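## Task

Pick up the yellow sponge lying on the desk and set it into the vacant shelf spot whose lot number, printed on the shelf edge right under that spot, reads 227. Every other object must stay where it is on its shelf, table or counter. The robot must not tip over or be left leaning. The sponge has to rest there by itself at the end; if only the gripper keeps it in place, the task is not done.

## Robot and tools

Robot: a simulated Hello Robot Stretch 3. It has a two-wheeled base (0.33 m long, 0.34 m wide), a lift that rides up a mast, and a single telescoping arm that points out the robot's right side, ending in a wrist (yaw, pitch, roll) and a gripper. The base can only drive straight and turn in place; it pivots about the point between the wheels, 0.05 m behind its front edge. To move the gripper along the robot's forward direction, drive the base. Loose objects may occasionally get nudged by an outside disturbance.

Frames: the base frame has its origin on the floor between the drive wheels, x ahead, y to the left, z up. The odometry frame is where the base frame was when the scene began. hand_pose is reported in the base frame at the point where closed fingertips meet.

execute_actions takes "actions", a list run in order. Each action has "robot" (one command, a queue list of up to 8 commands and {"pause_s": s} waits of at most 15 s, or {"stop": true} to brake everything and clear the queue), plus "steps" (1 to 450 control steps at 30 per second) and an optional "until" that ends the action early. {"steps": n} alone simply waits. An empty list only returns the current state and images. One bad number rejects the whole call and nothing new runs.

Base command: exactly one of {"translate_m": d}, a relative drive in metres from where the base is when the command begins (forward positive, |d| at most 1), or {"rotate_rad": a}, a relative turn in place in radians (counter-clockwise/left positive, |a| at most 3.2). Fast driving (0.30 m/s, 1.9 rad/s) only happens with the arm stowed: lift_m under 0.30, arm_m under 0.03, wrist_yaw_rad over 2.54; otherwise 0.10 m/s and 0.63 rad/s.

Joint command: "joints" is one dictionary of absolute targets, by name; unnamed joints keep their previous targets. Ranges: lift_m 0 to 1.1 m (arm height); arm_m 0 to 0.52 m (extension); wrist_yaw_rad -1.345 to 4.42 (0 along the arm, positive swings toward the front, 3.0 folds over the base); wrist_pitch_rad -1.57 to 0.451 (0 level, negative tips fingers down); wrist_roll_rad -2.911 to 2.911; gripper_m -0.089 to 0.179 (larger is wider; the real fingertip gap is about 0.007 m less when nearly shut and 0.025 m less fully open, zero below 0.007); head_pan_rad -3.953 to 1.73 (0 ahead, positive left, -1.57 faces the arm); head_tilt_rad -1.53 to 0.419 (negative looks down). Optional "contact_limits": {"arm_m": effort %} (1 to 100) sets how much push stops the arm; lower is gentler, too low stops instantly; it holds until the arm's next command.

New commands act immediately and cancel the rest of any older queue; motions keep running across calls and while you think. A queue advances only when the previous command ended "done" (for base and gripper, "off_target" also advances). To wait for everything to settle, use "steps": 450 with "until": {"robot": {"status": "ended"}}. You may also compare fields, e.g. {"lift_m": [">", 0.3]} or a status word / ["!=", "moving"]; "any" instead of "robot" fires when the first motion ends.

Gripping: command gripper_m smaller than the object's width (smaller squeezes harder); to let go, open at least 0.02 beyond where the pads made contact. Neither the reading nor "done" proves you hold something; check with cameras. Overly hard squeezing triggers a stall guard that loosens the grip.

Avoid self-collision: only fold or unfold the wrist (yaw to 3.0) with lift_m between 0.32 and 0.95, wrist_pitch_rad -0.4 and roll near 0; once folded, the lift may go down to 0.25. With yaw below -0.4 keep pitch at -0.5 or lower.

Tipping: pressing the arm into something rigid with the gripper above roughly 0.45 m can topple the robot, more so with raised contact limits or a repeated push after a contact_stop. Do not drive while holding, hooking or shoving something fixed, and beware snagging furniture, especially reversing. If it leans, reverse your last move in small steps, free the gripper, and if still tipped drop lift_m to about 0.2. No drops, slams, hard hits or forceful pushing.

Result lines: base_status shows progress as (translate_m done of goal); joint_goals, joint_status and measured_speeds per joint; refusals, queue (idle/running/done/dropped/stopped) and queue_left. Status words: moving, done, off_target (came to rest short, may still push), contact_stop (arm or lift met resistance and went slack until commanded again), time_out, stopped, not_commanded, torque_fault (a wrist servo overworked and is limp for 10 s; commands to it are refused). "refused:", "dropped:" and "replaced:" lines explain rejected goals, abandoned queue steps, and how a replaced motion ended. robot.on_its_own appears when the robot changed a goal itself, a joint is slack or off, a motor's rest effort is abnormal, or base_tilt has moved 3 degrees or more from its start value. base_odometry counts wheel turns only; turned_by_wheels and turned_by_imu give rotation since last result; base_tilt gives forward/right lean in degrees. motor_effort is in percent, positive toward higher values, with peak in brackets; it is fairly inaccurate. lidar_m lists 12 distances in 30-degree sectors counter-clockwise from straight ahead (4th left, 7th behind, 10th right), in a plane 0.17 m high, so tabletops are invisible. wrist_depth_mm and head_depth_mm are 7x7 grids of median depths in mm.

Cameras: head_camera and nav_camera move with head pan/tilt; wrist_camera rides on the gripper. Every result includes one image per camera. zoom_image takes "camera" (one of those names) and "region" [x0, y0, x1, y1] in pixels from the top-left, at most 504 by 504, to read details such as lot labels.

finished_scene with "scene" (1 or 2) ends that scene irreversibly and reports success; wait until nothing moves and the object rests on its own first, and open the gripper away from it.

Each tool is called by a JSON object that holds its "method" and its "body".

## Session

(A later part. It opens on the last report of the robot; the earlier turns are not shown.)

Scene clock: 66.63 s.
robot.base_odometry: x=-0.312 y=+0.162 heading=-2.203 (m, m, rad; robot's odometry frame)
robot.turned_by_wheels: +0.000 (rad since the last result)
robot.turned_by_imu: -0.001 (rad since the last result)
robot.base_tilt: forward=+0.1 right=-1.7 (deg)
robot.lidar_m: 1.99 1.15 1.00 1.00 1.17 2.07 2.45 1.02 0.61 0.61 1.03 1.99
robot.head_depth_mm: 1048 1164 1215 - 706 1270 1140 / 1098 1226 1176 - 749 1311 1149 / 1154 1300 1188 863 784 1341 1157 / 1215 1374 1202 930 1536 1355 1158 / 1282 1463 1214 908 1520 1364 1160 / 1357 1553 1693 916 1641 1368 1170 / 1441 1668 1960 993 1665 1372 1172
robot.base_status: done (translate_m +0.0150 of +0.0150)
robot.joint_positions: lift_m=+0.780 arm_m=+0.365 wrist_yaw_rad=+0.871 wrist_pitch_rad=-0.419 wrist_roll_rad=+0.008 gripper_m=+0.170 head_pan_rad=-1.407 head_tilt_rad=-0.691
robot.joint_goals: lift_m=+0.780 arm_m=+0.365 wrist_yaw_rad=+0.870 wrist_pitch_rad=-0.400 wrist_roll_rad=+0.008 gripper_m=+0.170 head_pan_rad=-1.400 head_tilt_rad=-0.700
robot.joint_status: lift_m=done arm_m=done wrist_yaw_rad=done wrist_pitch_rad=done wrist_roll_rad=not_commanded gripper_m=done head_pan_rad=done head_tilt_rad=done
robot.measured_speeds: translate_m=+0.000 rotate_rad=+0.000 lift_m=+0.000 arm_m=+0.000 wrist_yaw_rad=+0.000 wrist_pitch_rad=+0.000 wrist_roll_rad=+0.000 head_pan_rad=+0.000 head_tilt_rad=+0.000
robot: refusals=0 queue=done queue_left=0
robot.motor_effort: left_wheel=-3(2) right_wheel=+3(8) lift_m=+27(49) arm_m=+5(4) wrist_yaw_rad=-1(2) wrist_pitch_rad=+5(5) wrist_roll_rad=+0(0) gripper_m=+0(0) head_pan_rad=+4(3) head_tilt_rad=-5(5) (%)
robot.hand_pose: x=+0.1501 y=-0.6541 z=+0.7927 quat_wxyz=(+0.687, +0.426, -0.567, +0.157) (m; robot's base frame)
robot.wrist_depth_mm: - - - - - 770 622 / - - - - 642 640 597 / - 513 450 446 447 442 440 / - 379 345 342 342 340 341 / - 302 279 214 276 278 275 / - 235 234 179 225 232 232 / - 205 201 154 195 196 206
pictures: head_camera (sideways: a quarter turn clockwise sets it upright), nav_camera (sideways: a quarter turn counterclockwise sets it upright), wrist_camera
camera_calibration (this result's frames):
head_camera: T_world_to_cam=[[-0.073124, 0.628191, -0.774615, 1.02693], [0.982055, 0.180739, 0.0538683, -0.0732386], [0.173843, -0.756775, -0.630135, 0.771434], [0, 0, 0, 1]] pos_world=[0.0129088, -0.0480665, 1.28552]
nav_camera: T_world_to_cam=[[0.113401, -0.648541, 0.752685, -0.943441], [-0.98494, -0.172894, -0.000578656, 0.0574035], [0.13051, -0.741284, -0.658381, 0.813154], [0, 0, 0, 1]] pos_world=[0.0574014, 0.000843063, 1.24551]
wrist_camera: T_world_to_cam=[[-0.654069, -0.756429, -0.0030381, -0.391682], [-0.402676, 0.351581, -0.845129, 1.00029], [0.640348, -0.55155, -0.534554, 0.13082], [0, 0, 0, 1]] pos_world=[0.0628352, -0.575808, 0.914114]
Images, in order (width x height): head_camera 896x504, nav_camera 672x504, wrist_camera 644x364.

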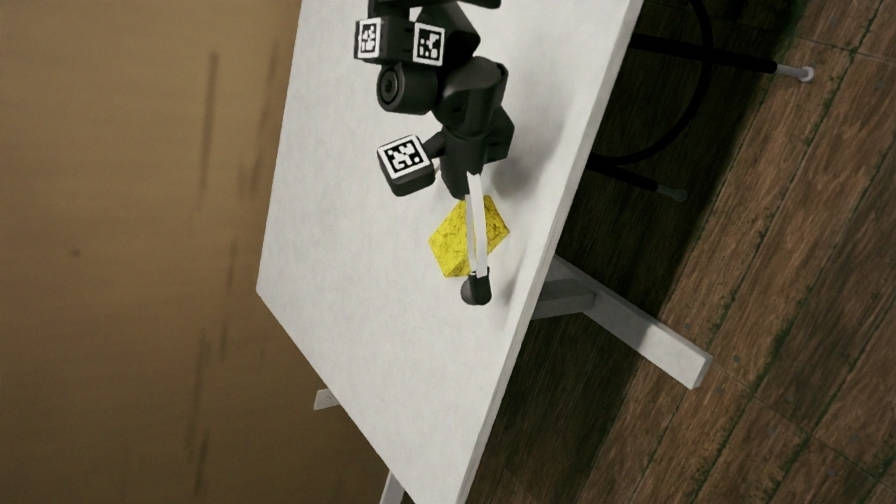

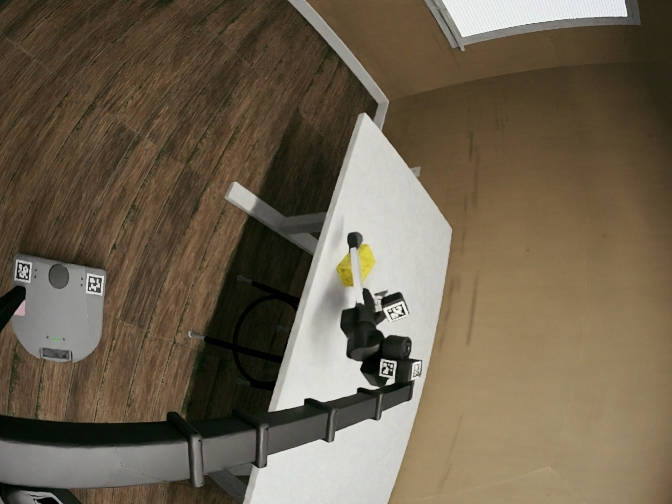

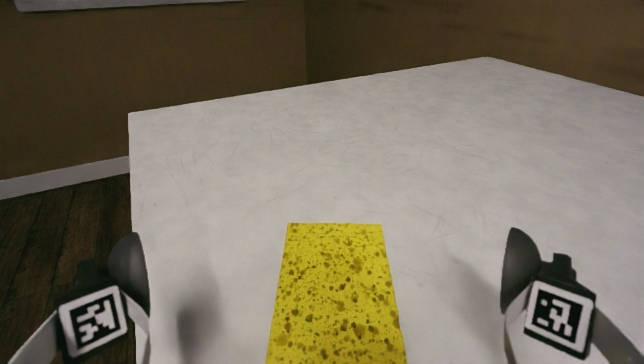

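{"method": "execute_actions", "body": {"actions": [{"robot":[{"joints":{"lift_m":0.743}},{"joints":{"gripper_m":0.02}},{"joints":{"lift_m":0.82}}],"steps":450,"until":{"robot":{"status":"ended"}}}]}}

Scene clock: 76.50 s.
robot.base_odometry: x=-0.312 y=+0.162 heading=-2.204 (m, m, rad; robot's odometry frame)
robot.turned_by_wheels: +0.000 (rad since the last result)
robot.turned_by_imu: -0.001 (rad since the last result)
robot.base_tilt: forward=+0.1 right=-1.7 (deg)
robot.lidar_m: 1.99 1.15 1.00 1.00 1.17 2.07 2.45 1.02 0.61 0.61 1.03 1.99
robot.head_depth_mm: 1048 1168 1226 823 705 1271 1139 / 1098 1232 1233 825 752 1304 1144 / 1150 1299 1239 833 782 1346 1153 / 1216 1372 1204 824 1534 1354 1158 / 1282 1446 1212 907 1512 1361 1165 / 1352 1560 1695 916 1644 1358 1167 / 1435 1666 1965 993 1655 1372 1171
robot.base_status: done (translate_m +0.0150 of +0.0150)
robot.joint_positions: lift_m=+0.820 arm_m=+0.365 wrist_yaw_rad=+0.871 wrist_pitch_rad=-0.414 wrist_roll_rad=+0.008 gripper_m=+0.021 head_pan_rad=-1.407 head_tilt_rad=-0.691
robot.joint_goals: lift_m=+0.820 arm_m=+0.365 wrist_yaw_rad=+0.870 wrist_pitch_rad=-0.400 wrist_roll_rad=+0.008 gripper_m=+0.020 head_pan_rad=-1.400 head_tilt_rad=-0.700
robot.joint_status: lift_m=done arm_m=done wrist_yaw_rad=done wrist_pitch_rad=done wrist_roll_rad=not_commanded gripper_m=done head_pan_rad=done head_tilt_rad=done
robot.measured_speeds: translate_m=+0.000 rotate_rad=+0.000 lift_m=+0.000 arm_m=+0.000 wrist_yaw_rad=+0.000 wrist_pitch_rad=+0.000 wrist_roll_rad=+0.000 head_pan_rad=+0.000 head_tilt_rad=+0.000
robot: refusals=0 queue=done queue_left=0
robot.motor_effort: left_wheel=-3(3) right_wheel=+4(4) lift_m=+49(50) arm_m=+5(5) wrist_yaw_rad=-2(1) wrist_pitch_rad=+4(5) wrist_roll_rad=+0(0) gripper_m=-19(94) head_pan_rad=+3(3) head_tilt_rad=-5(5) (%)
robot.hand_pose: x=+0.1506 y=-0.6546 z=+0.8332 quat_wxyz=(+0.687, +0.425, -0.568, +0.158) (m; robot's base frame)
robot.wrist_depth_mm: - - - - - 768 612 / - - - - - 733 630 / - - 550 543 552 536 545 / - - 423 194 415 415 411 / - - 337 158 321 337 334 / - - 138 135 133 283 285 / - - 231 124 130 242 242
pictures: head_camera (sideways: a quarter turn clockwise sets it upright), nav_camera (sideways: a quarter turn counterclockwise sets it upright), wrist_camera
camera_calibration (this result's frames):
head_camera: T_world_to_cam=[[-0.0731239, 0.628191, -0.774615, 1.02693], [0.982055, 0.180739, 0.0538683, -0.0732386], [0.173843, -0.756775, -0.630135, 0.771434], [0, 0, 0, 1]] pos_world=[0.0129088, -0.0480665, 1.28552]
nav_camera: T_world_to_cam=[[0.113401, -0.648541, 0.752685, -0.943441], [-0.98494, -0.172894, -0.000578655, 0.0574035], [0.13051, -0.741284, -0.65838, 0.813154], [0, 0, 0, 1]] pos_world=[0.0574014, 0.000843054, 1.24551]
wrist_camera: T_world_to_cam=[[-0.654059, -0.756437, -0.0031101, -0.391501], [-0.399212, 0.348668, -0.847975, 1.03482], [0.642524, -0.553384, -0.530028, 0.146599], [0, 0, 0, 1]] pos_world=[0.0628541, -0.575828, 0.953984]
Images, in order (width x height): head_camera 896x504, nav_camera 672x504, wrist_camera 644x364.

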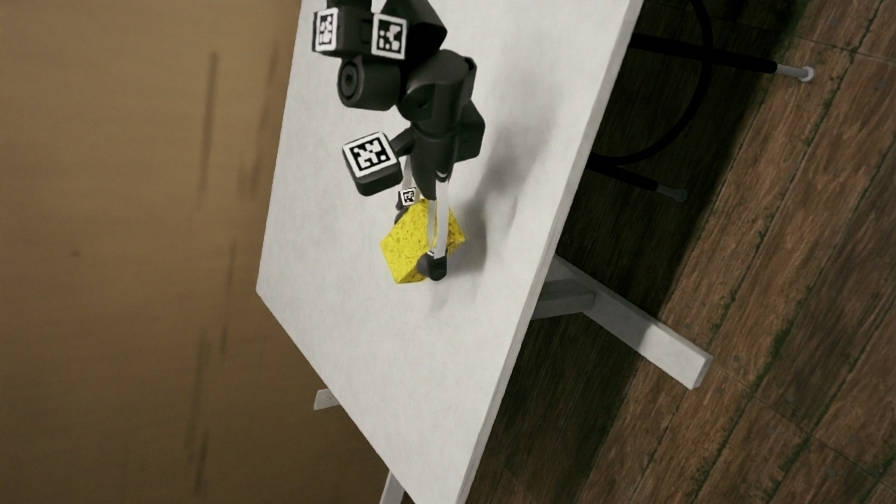

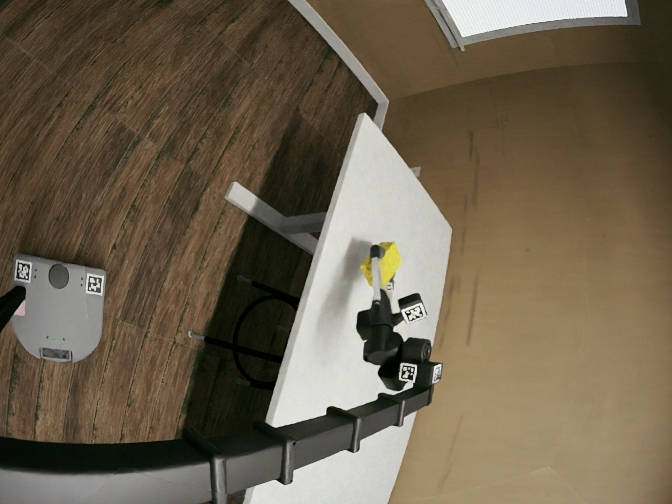

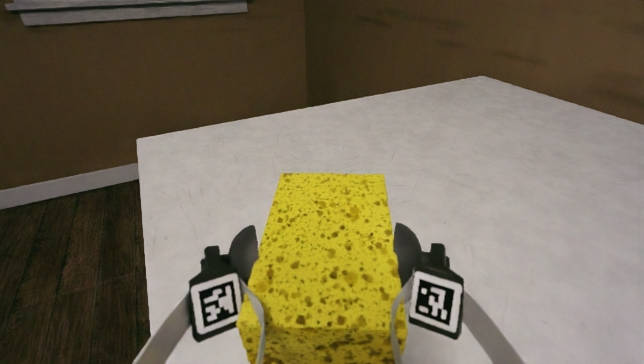

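{"method": "execute_actions", "body": {"actions": [{"robot":[{"base":{"rotate_rad":0.17},"joints":{"arm_m":0,"wrist_yaw_rad":2.75,"head_pan_rad":0.9,"head_tilt_rad":-0.5}},{"base":{"translate_m":0.45},"joints":{"lift_m":0.28}},{"base":{"translate_m":1.0}}],"steps":450,"until":{"robot":{"status":"ended"}}},{"steps":200,"until":{"robot":{"status":"ended"}}}]}}

Scene clock: 97.90 s.
robot.base_odometry: x=-0.960 y=-1.135 heading=-2.034 (m, m, rad; robot's odometry frame)
robot.turned_by_wheels: +0.170 (rad since the last result)
robot.turned_by_imu: +0.166 (rad since the last result)
robot.base_tilt: forward=+0.2 right=-1.7 (deg)
robot.lidar_m: 0.70 0.91 1.84 0.52 0.51 1.14 2.39 1.59 1.91 1.06 0.73 0.69
robot.head_depth_mm: 1199 1259 1317 1388 1464 1453 1249 / 1506 1603 1708 1813 1799 1520 1254 / 1582 1722 1909 2095 1956 1527 1266 / 1551 1691 1866 2057 1961 1539 1263 / 1522 1664 1817 1995 1979 1546 1269 / 1496 1630 1780 1968 1992 1555 1275 / 1467 1593 1742 1936 2000 1565 1250
robot.base_status: done (translate_m +1.0000 of +1.0000)
robot.joint_positions: lift_m=+0.280 arm_m=+0.001 wrist_yaw_rad=+2.748 wrist_pitch_rad=-0.415 wrist_roll_rad=+0.008 gripper_m=+0.021 head_pan_rad=+0.893 head_tilt_rad=-0.507
robot.joint_goals: lift_m=+0.280 arm_m=+0.000 wrist_yaw_rad=+2.750 wrist_pitch_rad=-0.400 wrist_roll_rad=+0.008 gripper_m=+0.020 head_pan_rad=+0.900 head_tilt_rad=-0.500
robot.joint_status: lift_m=done arm_m=done wrist_yaw_rad=done wrist_pitch_rad=done wrist_roll_rad=not_commanded gripper_m=done head_pan_rad=done head_tilt_rad=done
robot.measured_speeds: translate_m=+0.000 rotate_rad=+0.000 lift_m=+0.000 arm_m=+0.000 wrist_yaw_rad=+0.000 wrist_pitch_rad=+0.000 wrist_roll_rad=+0.000 head_pan_rad=+0.000 head_tilt_rad=+0.000
robot: refusals=0 queue=done queue_left=0
robot.motor_effort: left_wheel=-2(6) right_wheel=+3(10) lift_m=+28(52) arm_m=-4(7) wrist_yaw_rad=+1(2) wrist_pitch_rad=+4(4) wrist_roll_rad=+0(0) gripper_m=-20(19) head_pan_rad=+3(31) head_tilt_rad=+4(26) (%)
robot.hand_pose: x=+0.0651 y=+0.0618 z=+0.2938 quat_wxyz=(+0.279, +0.709, +0.006, +0.647) (m; robot's base frame)
robot.wrist_depth_mm: 448 651 - - - - 818 / 446 649 - - - - 802 / 468 637 982 990 953 959 796 / 506 653 746 194 746 741 718 / - 572 601 158 574 597 605 / - 508 137 134 133 503 503 / - - 125 123 130 434 438
pictures: head_camera (sideways: a quarter turn clockwise sets it upright), nav_camera (sideways: a quarter turn counterclockwise sets it upright), wrist_camera
camera_calibration (this result's frames):
head_camera: T_world_to_cam=[[-0.323866, -0.353899, -0.87742, 1.16249], [-0.795034, 0.604531, 0.0496247, -0.0568861], [0.512866, 0.713651, -0.477149, 0.570329], [0, 0, 0, 1]] pos_world=[0.0387642, 0.0387795, 1.29495]
nav_camera: T_world_to_cam=[[0.314451, 0.400277, 0.860755, -1.08556], [0.785058, -0.619421, 0.00125185, 0.0442233], [0.533671, 0.675349, -0.509018, 0.616383], [0, 0, 0, 1]] pos_world=[-0.0223086, 0.0456428, 1.24809]
wrist_camera: T_world_to_cam=[[0.918106, -0.396322, -0.00309749, -0.0318054], [-0.212643, -0.485977, -0.847708, 0.332847], [0.33446, 0.778945, -0.530454, 0.249906], [0, 0, 0, 1]] pos_world=[0.0163947, -0.0455123, 0.414623]
Images, in order (width x height): head_camera 896x504, nav_camera 672x504, wrist_camera 644x364.

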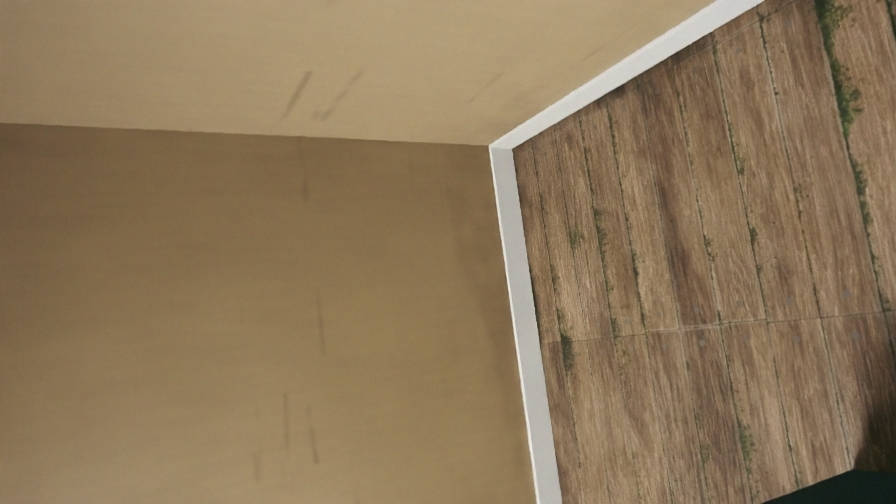

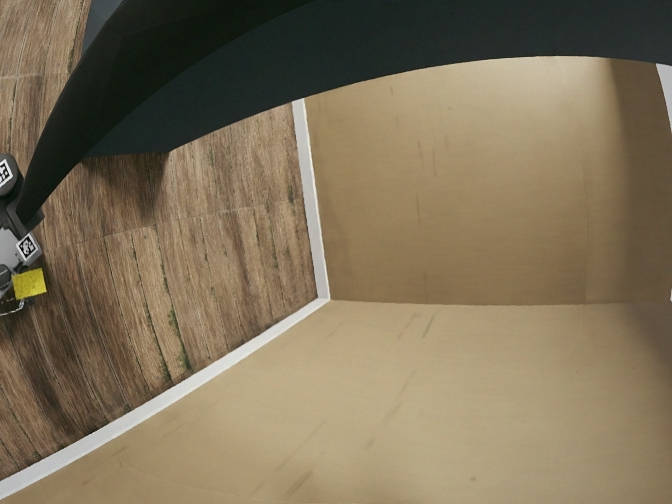

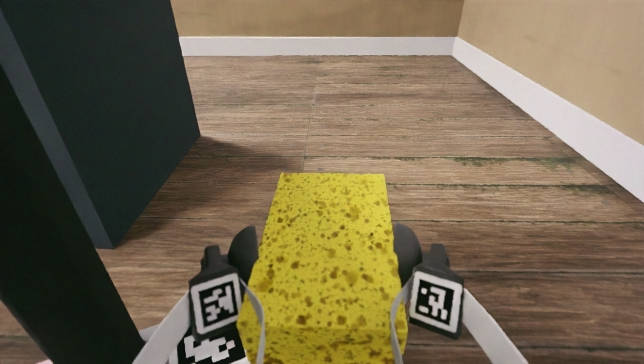

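{"method": "execute_actions", "body": {"actions": [{"robot":[{"base":{"translate_m":0.1}},{"base":{"rotate_rad":1.1},"joints":{"head_pan_rad":-2.75,"head_tilt_rad":-0.3}},{"base":{"translate_m":1.0}},{"base":{"translate_m":0.33}},{"base":{"rotate_rad":-1.53}}],"steps":450,"until":{"robot":{"status":"ended"}}},{"steps":200,"until":{"robot":{"status":"ended"}}}]}}

Scene clock: 119.23 s.
robot.base_odometry: x=-0.213 y=-2.294 heading=-2.464 (m, m, rad; robot's odometry frame)
robot.turned_by_wheels: -0.430 (rad since the last result)
robot.turned_by_imu: -0.425 (rad since the last result)
robot.base_tilt: forward=+0.0 right=-1.9 (deg)
robot.lidar_m: 0.56 0.58 0.49 0.48 0.50 0.69 2.00 1.38 0.71 2.05 0.78 0.58
robot.head_depth_mm: 3464 2948 3764 3542 2594 1856 1449 / 2028 2093 2214 2342 2458 1874 1456 / 1268 1348 1426 1520 1618 1706 1462 / 1282 1331 1441 1496 1568 1643 1421 / 1347 1397 1526 1190 1586 1176 1390 / 1353 1054 1450 1100 1452 1137 969 / 1185 1000 1253 923 713 758 824
robot.base_status: done (rotate_rad -1.5299 of -1.5300)
robot.joint_positions: lift_m=+0.280 arm_m=+0.001 wrist_yaw_rad=+2.748 wrist_pitch_rad=-0.415 wrist_roll_rad=+0.008 gripper_m=+0.021 head_pan_rad=-2.743 head_tilt_rad=-0.309
robot.joint_goals: lift_m=+0.280 arm_m=+0.000 wrist_yaw_rad=+2.750 wrist_pitch_rad=-0.400 wrist_roll_rad=+0.008 gripper_m=+0.020 head_pan_rad=-2.750 head_tilt_rad=-0.300
robot.joint_status: lift_m=done arm_m=done wrist_yaw_rad=done wrist_pitch_rad=done wrist_roll_rad=not_commanded gripper_m=done head_pan_rad=done head_tilt_rad=done
robot.measured_speeds: translate_m=+0.000 rotate_rad=+0.000 lift_m=+0.000 arm_m=+0.000 wrist_yaw_rad=+0.000 wrist_pitch_rad=+0.000 wrist_roll_rad=+0.000 head_pan_rad=+0.000 head_tilt_rad=+0.000
robot: refusals=0 queue=done queue_left=0
robot.motor_effort: left_wheel=+2(10) right_wheel=-3(10) lift_m=+28(28) arm_m=-4(5) wrist_yaw_rad=+1(2) wrist_pitch_rad=+3(4) wrist_roll_rad=+1(0) gripper_m=-19(20) head_pan_rad=-1(32) head_tilt_rad=+5(28) (%)
robot.hand_pose: x=+0.0650 y=+0.0618 z=+0.2937 quat_wxyz=(+0.279, +0.709, +0.007, +0.647) (m; robot's base frame)
robot.wrist_depth_mm: 397 425 467 522 577 577 454 / 419 458 503 556 632 588 461 / 455 490 539 609 707 615 480 / 491 532 583 193 695 635 495 / - 557 587 158 583 590 506 / - 502 138 135 133 504 485 / - - 125 123 130 437 435
pictures: head_camera (sideways: a quarter turn clockwise sets it upright), nav_camera (sideways: a quarter turn counterclockwise sets it upright), wrist_camera
camera_calibration (this result's frames):
head_camera: T_world_to_cam=[[0.285338, 0.0871486, -0.954457, 1.25931], [0.421211, -0.905933, 0.0432041, -0.0559583], [-0.860909, -0.414355, -0.295205, 0.341937], [0, 0, 0, 1]] pos_world=[-0.0413809, -0.018758, 1.30531]
nav_camera: T_world_to_cam=[[-0.301547, -0.133479, 0.944062, -1.19049], [-0.396458, 0.918047, 0.00316607, 0.0489378], [-0.867116, -0.373326, -0.329753, 0.391653], [0, 0, 0, 1]] pos_world=[0.0000215984, -0.057618, 1.25289]
wrist_camera: T_world_to_cam=[[0.918156, -0.396207, -0.00309727, -0.0317855], [-0.212615, -0.48608, -0.847656, 0.332812], [0.334341, 0.778939, -0.530537, 0.249933], [0, 0, 0, 1]] pos_world=[0.016382, -0.0455025, 0.41461]
Images, in order (width x height): head_camera 896x504, nav_camera 672x504, wrist_camera 644x364.

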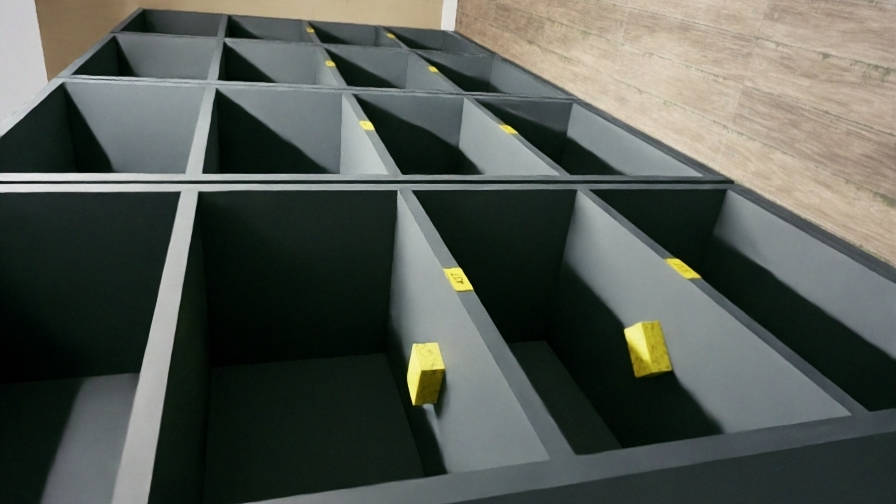

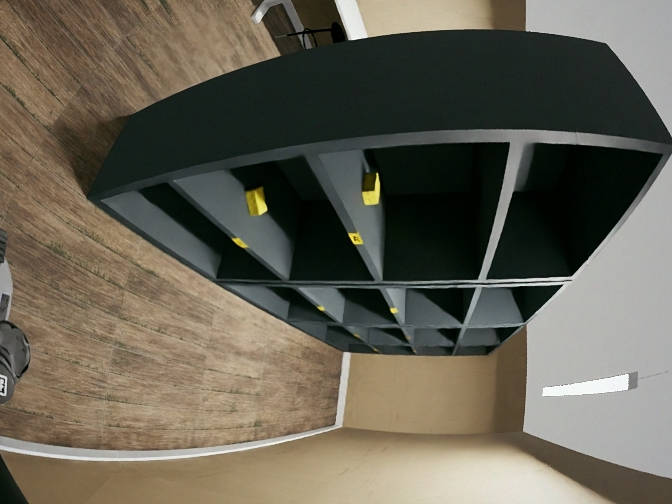

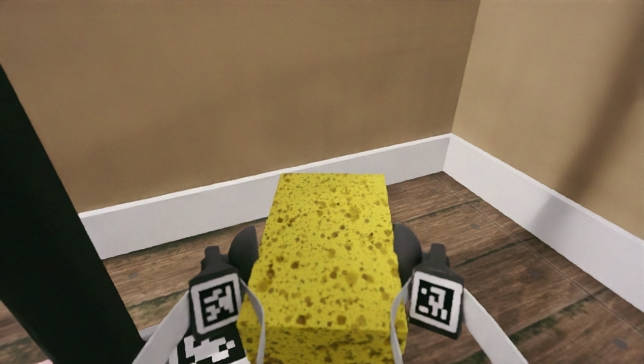

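Well aligned with the aisle. Backing in.

{"method": "execute_actions", "body": {"actions": [{"robot":[{"base":{"translate_m":-1.0},"joints":{"head_tilt_rad":-0.45,"head_pan_rad":-2.7}}],"steps":450,"until":{"robot":{"status":"ended"}}}]}}

{"method": "zoom_image", "body": {"camera": "head_camera", "region": [200,0,700,400]}}

Scene clock: 128.93 s.
robot.base_odometry: x=+0.566 y=-1.667 heading=-2.464 (m, m, rad; robot's odometry frame)
robot.turned_by_wheels: +0.000 (rad since the last result)
robot.turned_by_imu: +0.000 (rad since the last result)
robot.base_tilt: forward=+0.1 right=-1.7 (deg)
robot.lidar_m: 1.55 0.69 0.51 0.49 0.52 0.71 2.07 1.35 0.62 0.97 0.71 1.61
robot.head_depth_mm: 2504 2705 2928 2959 2081 1603 1304 / 1877 2047 2212 2370 2075 1609 1306 / 1143 1254 1359 1509 1679 1614 1313 / 1169 1312 1318 1547 1376 1538 1321 / 1022 1401 1324 1607 1263 1401 1246 / 799 1309 1291 859 1279 971 924 / 761 1148 1167 686 701 737 789
robot.base_status: done (translate_m -1.0000 of -1.0000)
robot.joint_positions: lift_m=+0.280 arm_m=+0.001 wrist_yaw_rad=+2.748 wrist_pitch_rad=-0.415 wrist_roll_rad=+0.008 gripper_m=+0.021 head_pan_rad=-2.707 head_tilt_rad=-0.445
robot.joint_goals: lift_m=+0.280 arm_m=+0.000 wrist_yaw_rad=+2.750 wrist_pitch_rad=-0.400 wrist_roll_rad=+0.008 gripper_m=+0.020 head_pan_rad=-2.700 head_tilt_rad=-0.450
robot.joint_status: lift_m=done arm_m=done wrist_yaw_rad=done wrist_pitch_rad=done wrist_roll_rad=not_commanded gripper_m=done head_pan_rad=done head_tilt_rad=done
robot.measured_speeds: translate_m=+0.000 rotate_rad=+0.000 lift_m=+0.000 arm_m=+0.000 wrist_yaw_rad=+0.000 wrist_pitch_rad=+0.000 wrist_roll_rad=+0.000 head_pan_rad=+0.000 head_tilt_rad=+0.000
robot: refusals=0 queue=done queue_left=0
robot.motor_effort: left_wheel=+2(6) right_wheel=-2(9) lift_m=+28(28) arm_m=-5(4) wrist_yaw_rad=+2(1) wrist_pitch_rad=+4(4) wrist_roll_rad=+0(1) gripper_m=-20(20) head_pan_rad=+3(5) head_tilt_rad=-3(20) (%)
robot.hand_pose: x=+0.0650 y=+0.0618 z=+0.2937 quat_wxyz=(+0.279, +0.709, +0.007, +0.647) (m; robot's base frame)
robot.wrist_depth_mm: 405 442 480 532 595 684 777 / 435 471 518 584 646 749 906 / 467 500 561 636 719 813 909 / 500 540 593 193 721 744 737 / - 568 607 158 580 598 598 / - 504 138 134 133 506 499 / - - 126 123 130 438 429
pictures: head_camera (sideways: a quarter turn clockwise sets it upright), nav_camera (sideways: a quarter turn counterclockwise sets it upright), wrist_camera
camera_calibration (this result's frames):
head_camera: T_world_to_cam=[[0.397234, 0.150971, -0.905214, 1.19435], [0.448235, -0.892635, 0.0478258, -0.0621321], [-0.800806, -0.424747, -0.422255, 0.506913], [0, 0, 0, 1]] pos_world=[-0.0406487, -0.0204636, 1.29816]
nav_camera: T_world_to_cam=[[-0.410188, -0.197135, 0.89044, -1.11985], [-0.429892, 0.902878, 0.00185583, 0.050848], [-0.804325, -0.382032, -0.455097, 0.554383], [0, 0, 0, 1]] pos_world=[0.00841298, -0.05488, 1.24937]
wrist_camera: T_world_to_cam=[[0.918158, -0.396203, -0.00309716, -0.031785], [-0.212615, -0.486085, -0.847653, 0.33281], [0.334337, 0.778938, -0.530542, 0.249934], [0, 0, 0, 1]] pos_world=[0.0163816, -0.0455024, 0.41461]
Images, in order (width x height): head_camera 896x504, nav_camera 672x504, wrist_camera 644x364.

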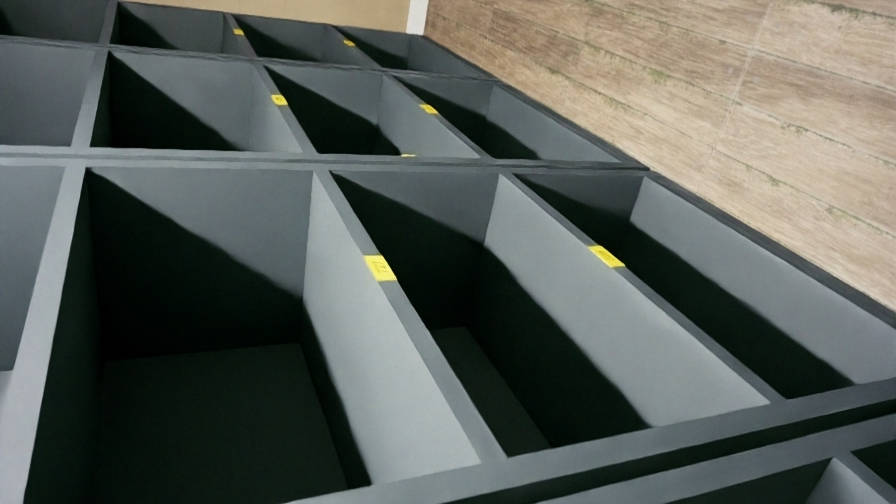

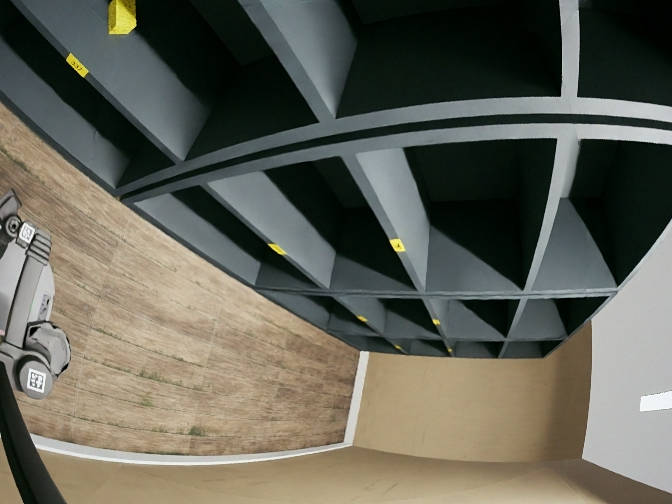

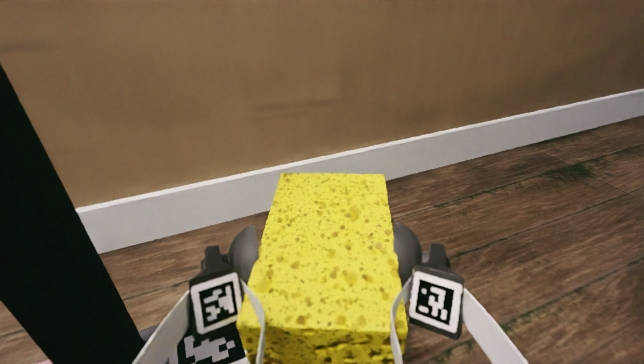

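Region (200, 0, 700, 400) of head_camera's 896x504 image, scaled by 1.008, with more detail than that image has; it fills the top 403 rows of this view, and the rest is white.

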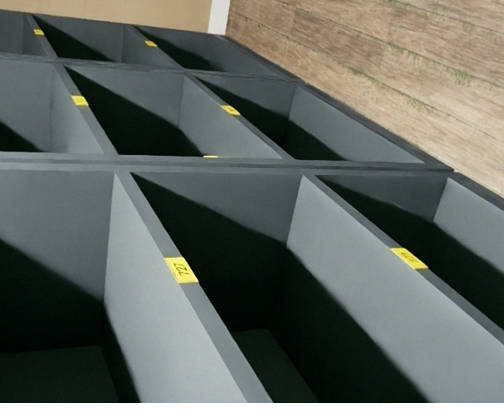

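{"method": "execute_actions", "body": {"actions": [{"robot":[{"base":{"translate_m":-0.87},"joints":{"head_tilt_rad":-0.8,"head_pan_rad":-1.65}}],"steps":450,"until":{"robot":{"status":"ended"}}}]}}

{"method": "execute_actions", "body": {"actions": [{"robot":[{"joints":{"head_tilt_rad":-0.4,"head_pan_rad":-2.7}}],"steps":450,"until":{"robot":{"status":"ended"}}}]}}

Scene clock: 138.30 s.
robot.base_odometry: x=+1.243 y=-1.121 heading=-2.464 (m, m, rad; robot's odometry frame)
robot.turned_by_wheels: +0.000 (rad since the last result)
robot.turned_by_imu: +0.000 (rad since the last result)
robot.base_tilt: forward=+0.2 right=-1.9 (deg)
robot.lidar_m: 1.86 0.71 0.53 0.51 0.53 0.74 2.14 0.70 0.65 0.96 0.66 0.73
robot.head_depth_mm: 803 682 571 1036 910 1194 1101 / 802 691 577 1047 914 1217 1109 / 800 699 562 1054 920 1212 1118 / 795 710 567 1063 907 1209 1123 / 796 718 574 1076 912 1218 1124 / 792 729 580 1079 919 1228 1130 / 789 740 564 1059 920 1170 1136
robot.base_status: done (translate_m -0.8700 of -0.8700)
robot.joint_positions: lift_m=+0.280 arm_m=+0.001 wrist_yaw_rad=+2.748 wrist_pitch_rad=-0.415 wrist_roll_rad=+0.008 gripper_m=+0.021 head_pan_rad=-1.657 head_tilt_rad=-0.790
robot.joint_goals: lift_m=+0.280 arm_m=+0.000 wrist_yaw_rad=+2.750 wrist_pitch_rad=-0.400 wrist_roll_rad=+0.008 gripper_m=+0.020 head_pan_rad=-1.650 head_tilt_rad=-0.800
robot.joint_status: lift_m=done arm_m=done wrist_yaw_rad=done wrist_pitch_rad=done wrist_roll_rad=not_commanded gripper_m=done head_pan_rad=done head_tilt_rad=done
robot.measured_speeds: translate_m=+0.000 rotate_rad=+0.000 lift_m=+0.000 arm_m=+0.000 wrist_yaw_rad=+0.000 wrist_pitch_rad=+0.000 wrist_roll_rad=+0.000 head_pan_rad=+0.000 head_tilt_rad=+0.000
robot: refusals=0 queue=done queue_left=0
robot.motor_effort: left_wheel=+2(5) right_wheel=-3(8) lift_m=+28(28) arm_m=-5(5) wrist_yaw_rad=+1(1) wrist_pitch_rad=+4(4) wrist_roll_rad=+0(0) gripper_m=-20(20) head_pan_rad=+4(30) head_tilt_rad=-6(34) (%)
robot.hand_pose: x=+0.0650 y=+0.0618 z=+0.2937 quat_wxyz=(+0.279, +0.709, +0.007, +0.647) (m; robot's base frame)
robot.wrist_depth_mm: 414 453 501 554 600 705 825 / 447 488 537 600 679 777 908 / 477 515 581 643 746 842 938 / 519 562 615 194 740 733 718 / - 578 609 157 593 607 600 / - 510 138 134 133 503 502 / - - 125 123 130 432 431
pictures: head_camera (sideways: a quarter turn clockwise sets it upright), nav_camera (sideways: a quarter turn counterclockwise sets it upright), wrist_camera
camera_calibration (this result's frames):
head_camera: T_world_to_cam=[[0.0907925, 0.69963, -0.708714, 0.940034], [0.995784, -0.0731156, 0.0553903, -0.0752969], [-0.0130653, -0.710755, -0.703319, 0.867766], [0, 0, 0, 1]] pos_world=[0.00096904, -0.0464125, 1.2807]
nav_camera: T_world_to_cam=[[-0.0566025, -0.72703, 0.684269, -0.853241], [-0.997094, 0.076168, -0.00155148, 0.058744], [-0.0509914, -0.682368, -0.729228, 0.906409], [0, 0, 0, 1]] pos_world=[0.0564967, -0.00630227, 1.24492]
wrist_camera: T_world_to_cam=[[0.91816, -0.396198, -0.00309699, -0.0317842], [-0.212614, -0.486091, -0.84765, 0.332808], [0.334332, 0.778937, -0.530546, 0.249936], [0, 0, 0, 1]] pos_world=[0.016381, -0.0455022, 0.414609]
Images, in order (width x height): head_camera 896x504, nav_camera 672x504, wrist_camera 644x364.

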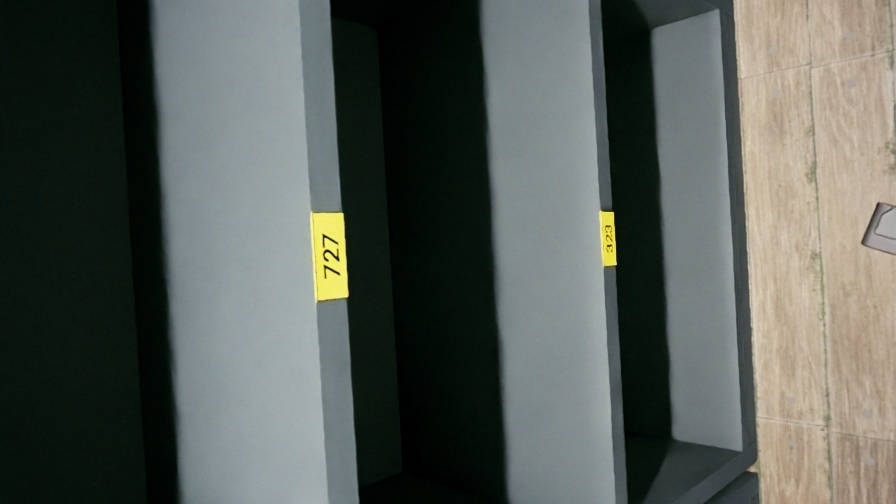

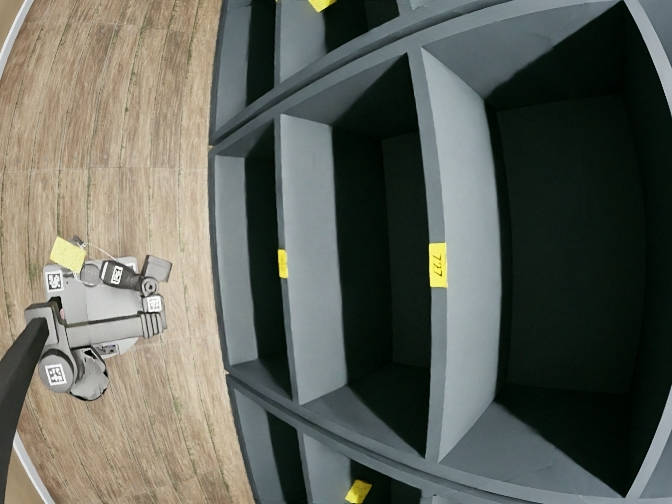

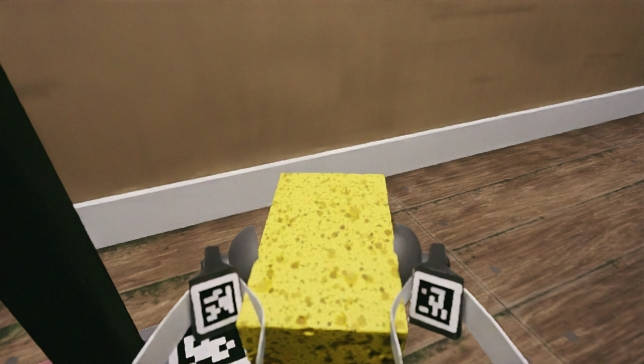

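Scene clock: 139.43 s.
robot.base_odometry: x=+1.243 y=-1.121 heading=-2.464 (m, m, rad; robot's odometry frame)
robot.turned_by_wheels: +0.000 (rad since the last result)
robot.turned_by_imu: +0.000 (rad since the last result)
robot.base_tilt: forward=+0.2 right=-1.9 (deg)
robot.lidar_m: 1.85 0.71 0.52 0.51 0.53 0.73 2.14 0.70 0.65 0.96 0.66 0.73
robot.head_depth_mm: 1905 2033 2174 2357 2205 1663 1336 / 1912 2086 2174 2225 2082 1668 1346 / 1203 1314 1389 1534 1637 1621 1344 / 1242 1399 1440 1631 1331 1537 1315 / 1105 1431 1438 1017 1301 1041 1279 / 845 1270 1282 762 765 808 876 / 555 582 608 638 687 789 810
robot.base_status: done (translate_m -0.8700 of -0.8700)
robot.joint_positions: lift_m=+0.280 arm_m=+0.001 wrist_yaw_rad=+2.748 wrist_pitch_rad=-0.415 wrist_roll_rad=+0.008 gripper_m=+0.021 head_pan_rad=-2.693 head_tilt_rad=-0.409
robot.joint_goals: lift_m=+0.280 arm_m=+0.000 wrist_yaw_rad=+2.750 wrist_pitch_rad=-0.400 wrist_roll_rad=+0.008 gripper_m=+0.020 head_pan_rad=-2.700 head_tilt_rad=-0.400
robot.joint_status: lift_m=done arm_m=done wrist_yaw_rad=done wrist_pitch_rad=done wrist_roll_rad=not_commanded gripper_m=done head_pan_rad=done head_tilt_rad=done
robot.measured_speeds: translate_m=+0.000 rotate_rad=+0.000 lift_m=+0.000 arm_m=+0.000 wrist_yaw_rad=+0.000 wrist_pitch_rad=+0.000 wrist_roll_rad=+0.000 head_pan_rad=+0.000 head_tilt_rad=+0.000
robot: refusals=0 queue=done queue_left=0
robot.motor_effort: left_wheel=+2(2) right_wheel=-3(2) lift_m=+28(28) arm_m=-4(5) wrist_yaw_rad=+2(2) wrist_pitch_rad=+4(4) wrist_roll_rad=+0(0) gripper_m=-20(20) head_pan_rad=-3(31) head_tilt_rad=+5(38) (%)
robot.hand_pose: x=+0.0650 y=+0.0618 z=+0.2937 quat_wxyz=(+0.279, +0.709, +0.007, +0.647) (m; robot's base frame)
robot.wrist_depth_mm: 419 456 489 545 621 702 794 / 443 480 534 592 675 773 931 / 476 520 576 641 737 851 934 / 518 556 618 193 750 748 726 / - 587 605 158 577 595 602 / - 509 137 134 133 505 506 / - - 125 123 130 433 433
pictures: head_camera (sideways: a quarter turn clockwise sets it upright), nav_camera (sideways: a quarter turn counterclockwise sets it upright), wrist_camera
camera_calibration (this result's frames):
head_camera: T_world_to_cam=[[0.365218, 0.142236, -0.919992, 1.21383], [0.462423, -0.88543, 0.0466806, -0.0607299], [-0.807948, -0.442474, -0.389148, 0.463874], [0, 0, 0, 1]] pos_world=[-0.0404438, -0.0211698, 1.30006]
nav_camera: T_world_to_cam=[[-0.377979, -0.188804, 0.906358, -1.14082], [-0.442617, 0.896708, 0.00220856, 0.0504663], [-0.813155, -0.400335, -0.422505, 0.512027], [0, 0, 0, 1]] pos_world=[0.00748987, -0.0556618, 1.25021]
wrist_camera: T_world_to_cam=[[0.91816, -0.396198, -0.00309695, -0.0317843], [-0.212614, -0.486091, -0.84765, 0.332808], [0.334332, 0.778937, -0.530546, 0.249936], [0, 0, 0, 1]] pos_world=[0.016381, -0.0455022, 0.414609]
Images, in order (width x height): head_camera 896x504, nav_camera 672x504, wrist_camera 644x364.

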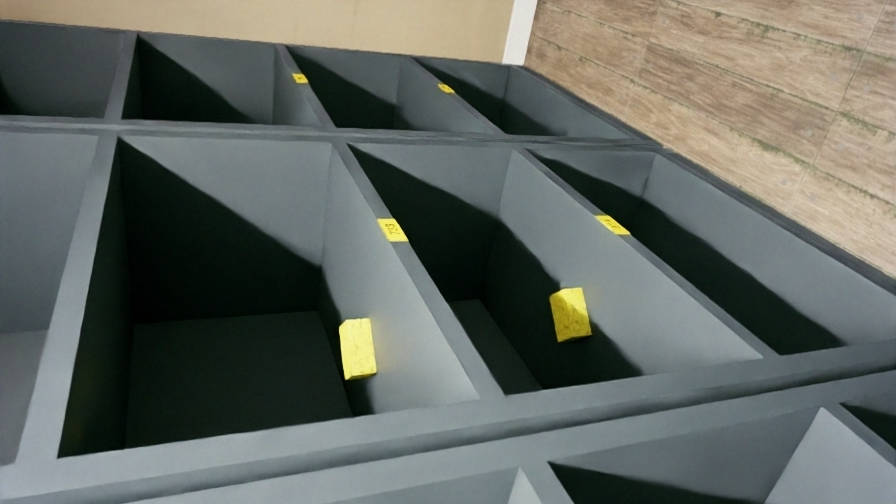

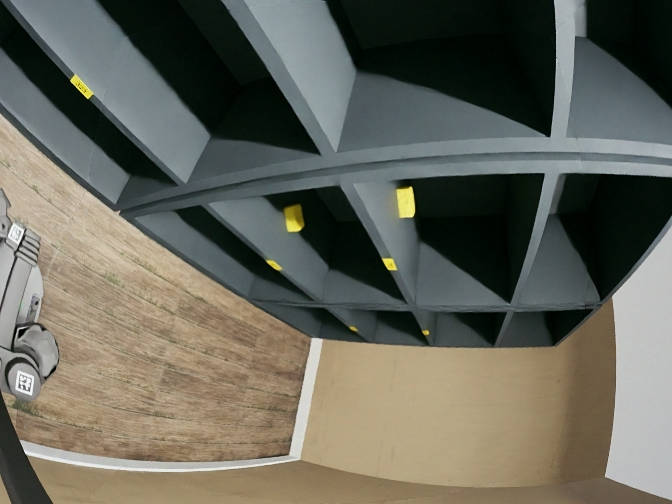

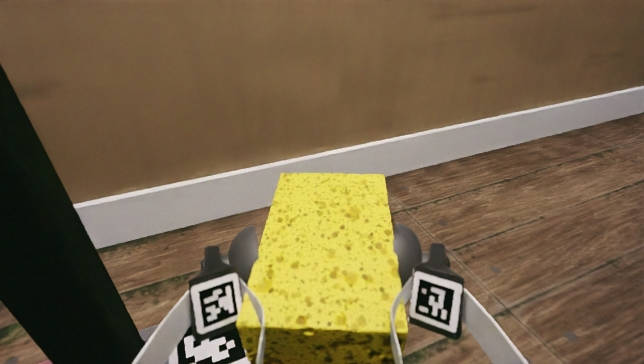

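{"method": "execute_actions", "body": {"actions": [{"robot":[{"base":{"translate_m":-1},"joints":{"head_tilt_rad":-0.8,"head_pan_rad":-1.65}},{"base":{"translate_m":-0.8}},{"joints":{"lift_m":0.4}},{"joints":{"lift_m":0.56,"wrist_yaw_rad":0.6}}],"steps":450,"until":{"robot":{"queue_left":["=",1]}}}]}}

Scene clock: 153.77 s.
robot.base_odometry: x=+2.645 y=+0.008 heading=-2.464 (m, m, rad; robot's odometry frame)
robot.turned_by_wheels: +0.000 (rad since the last result)
robot.turned_by_imu: +0.000 (rad since the last result)
robot.base_tilt: forward=+0.0 right=-1.8 (deg)
robot.lidar_m: 1.96 0.75 0.56 0.54 0.56 0.56 0.54 0.57 0.71 0.92 0.59 1.34
robot.head_depth_mm: 774 684 549 1038 885 1191 1102 / 773 690 535 1050 894 1199 1111 / 770 703 539 1056 876 1205 1118 / 768 708 545 1064 883 1215 1127 / 766 720 550 1071 888 1215 1123 / 764 729 554 1083 893 1193 1133 / 761 739 541 959 876 1029 1135
robot.base_status: done (translate_m -0.8000 of -0.8000)
robot.joint_positions: lift_m=+0.280 arm_m=+0.001 wrist_yaw_rad=+2.748 wrist_pitch_rad=-0.415 wrist_roll_rad=+0.008 gripper_m=+0.021 head_pan_rad=-1.657 head_tilt_rad=-0.790
robot.joint_goals: lift_m=+0.280 arm_m=+0.000 wrist_yaw_rad=+2.750 wrist_pitch_rad=-0.400 wrist_roll_rad=+0.008 gripper_m=+0.020 head_pan_rad=-1.650 head_tilt_rad=-0.800
robot.joint_status: lift_m=done arm_m=done wrist_yaw_rad=done wrist_pitch_rad=done wrist_roll_rad=not_commanded gripper_m=done head_pan_rad=done head_tilt_rad=done
robot.measured_speeds: translate_m=+0.000 rotate_rad=+0.000 lift_m=+0.000 arm_m=+0.000 wrist_yaw_rad=+0.000 wrist_pitch_rad=+0.000 wrist_roll_rad=+0.000 head_pan_rad=+0.000 head_tilt_rad=+0.000
robot: refusals=0 queue=running queue_left=1
robot.motor_effort: left_wheel=+2(5) right_wheel=-3(8) lift_m=+28(28) arm_m=-5(5) wrist_yaw_rad=+1(1) wrist_pitch_rad=+4(4) wrist_roll_rad=+1(0) gripper_m=-20(20) head_pan_rad=+3(31) head_tilt_rad=-5(38) (%)
robot.hand_pose: x=+0.0650 y=+0.0618 z=+0.2937 quat_wxyz=(+0.279, +0.709, +0.007, +0.647) (m; robot's base frame)
robot.wrist_depth_mm: 436 478 525 584 661 737 831 / 473 509 554 624 711 808 987 / 496 551 617 693 755 895 983 / 547 585 642 193 742 741 755 / - 601 613 158 585 604 602 / - 513 137 134 133 514 507 / - - 125 123 130 435 432
pictures: head_camera (sideways: a quarter turn clockwise sets it upright), nav_camera (sideways: a quarter turn counterclockwise sets it upright), wrist_camera
camera_calibration (this result's frames):
head_camera: T_world_to_cam=[[0.0907643, 0.699598, -0.708749, 0.94008], [0.995787, -0.0730771, 0.0553897, -0.0752961], [-0.0130428, -0.71079, -0.703283, 0.86772], [0, 0, 0, 1]] pos_world=[0.000970615, -0.0464137, 1.2807]
nav_camera: T_world_to_cam=[[-0.0565735, -0.726998, 0.684305, -0.853289], [-0.997097, 0.0761321, -0.00155099, 0.0587434], [-0.05097, -0.682406, -0.729194, 0.906364], [0, 0, 0, 1]] pos_world=[0.0564967, -0.00630329, 1.24492]
wrist_camera: T_world_to_cam=[[0.918163, -0.396192, -0.00309688, -0.0317833], [-0.212613, -0.486099, -0.847646, 0.332805], [0.334325, 0.778935, -0.530554, 0.249938], [0, 0, 0, 1]] pos_world=[0.0163803, -0.045502, 0.414608]
Images, in order (width x height): head_camera 896x504, nav_camera 672x504, wrist_camera 644x364.

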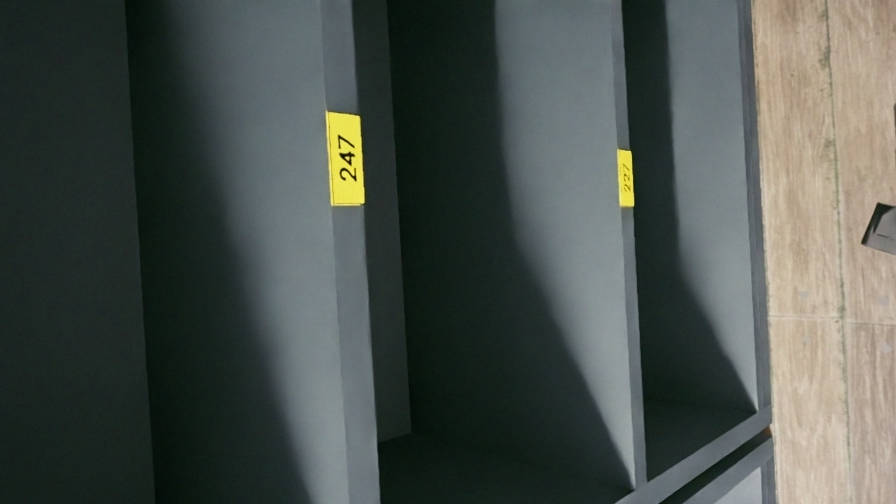

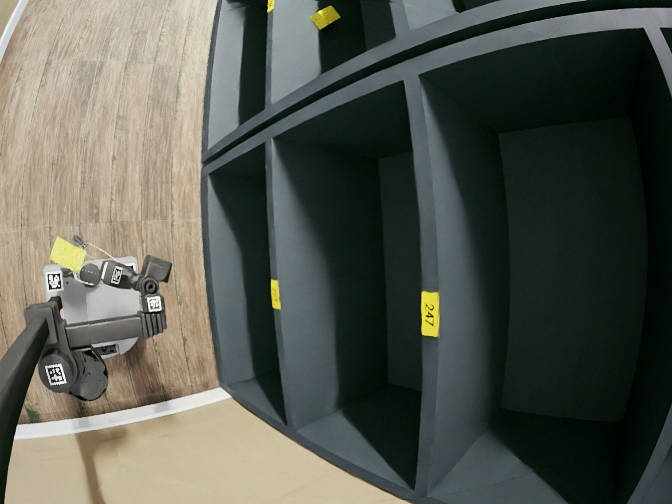

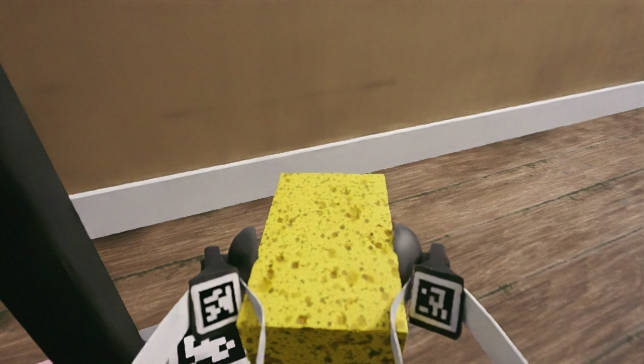

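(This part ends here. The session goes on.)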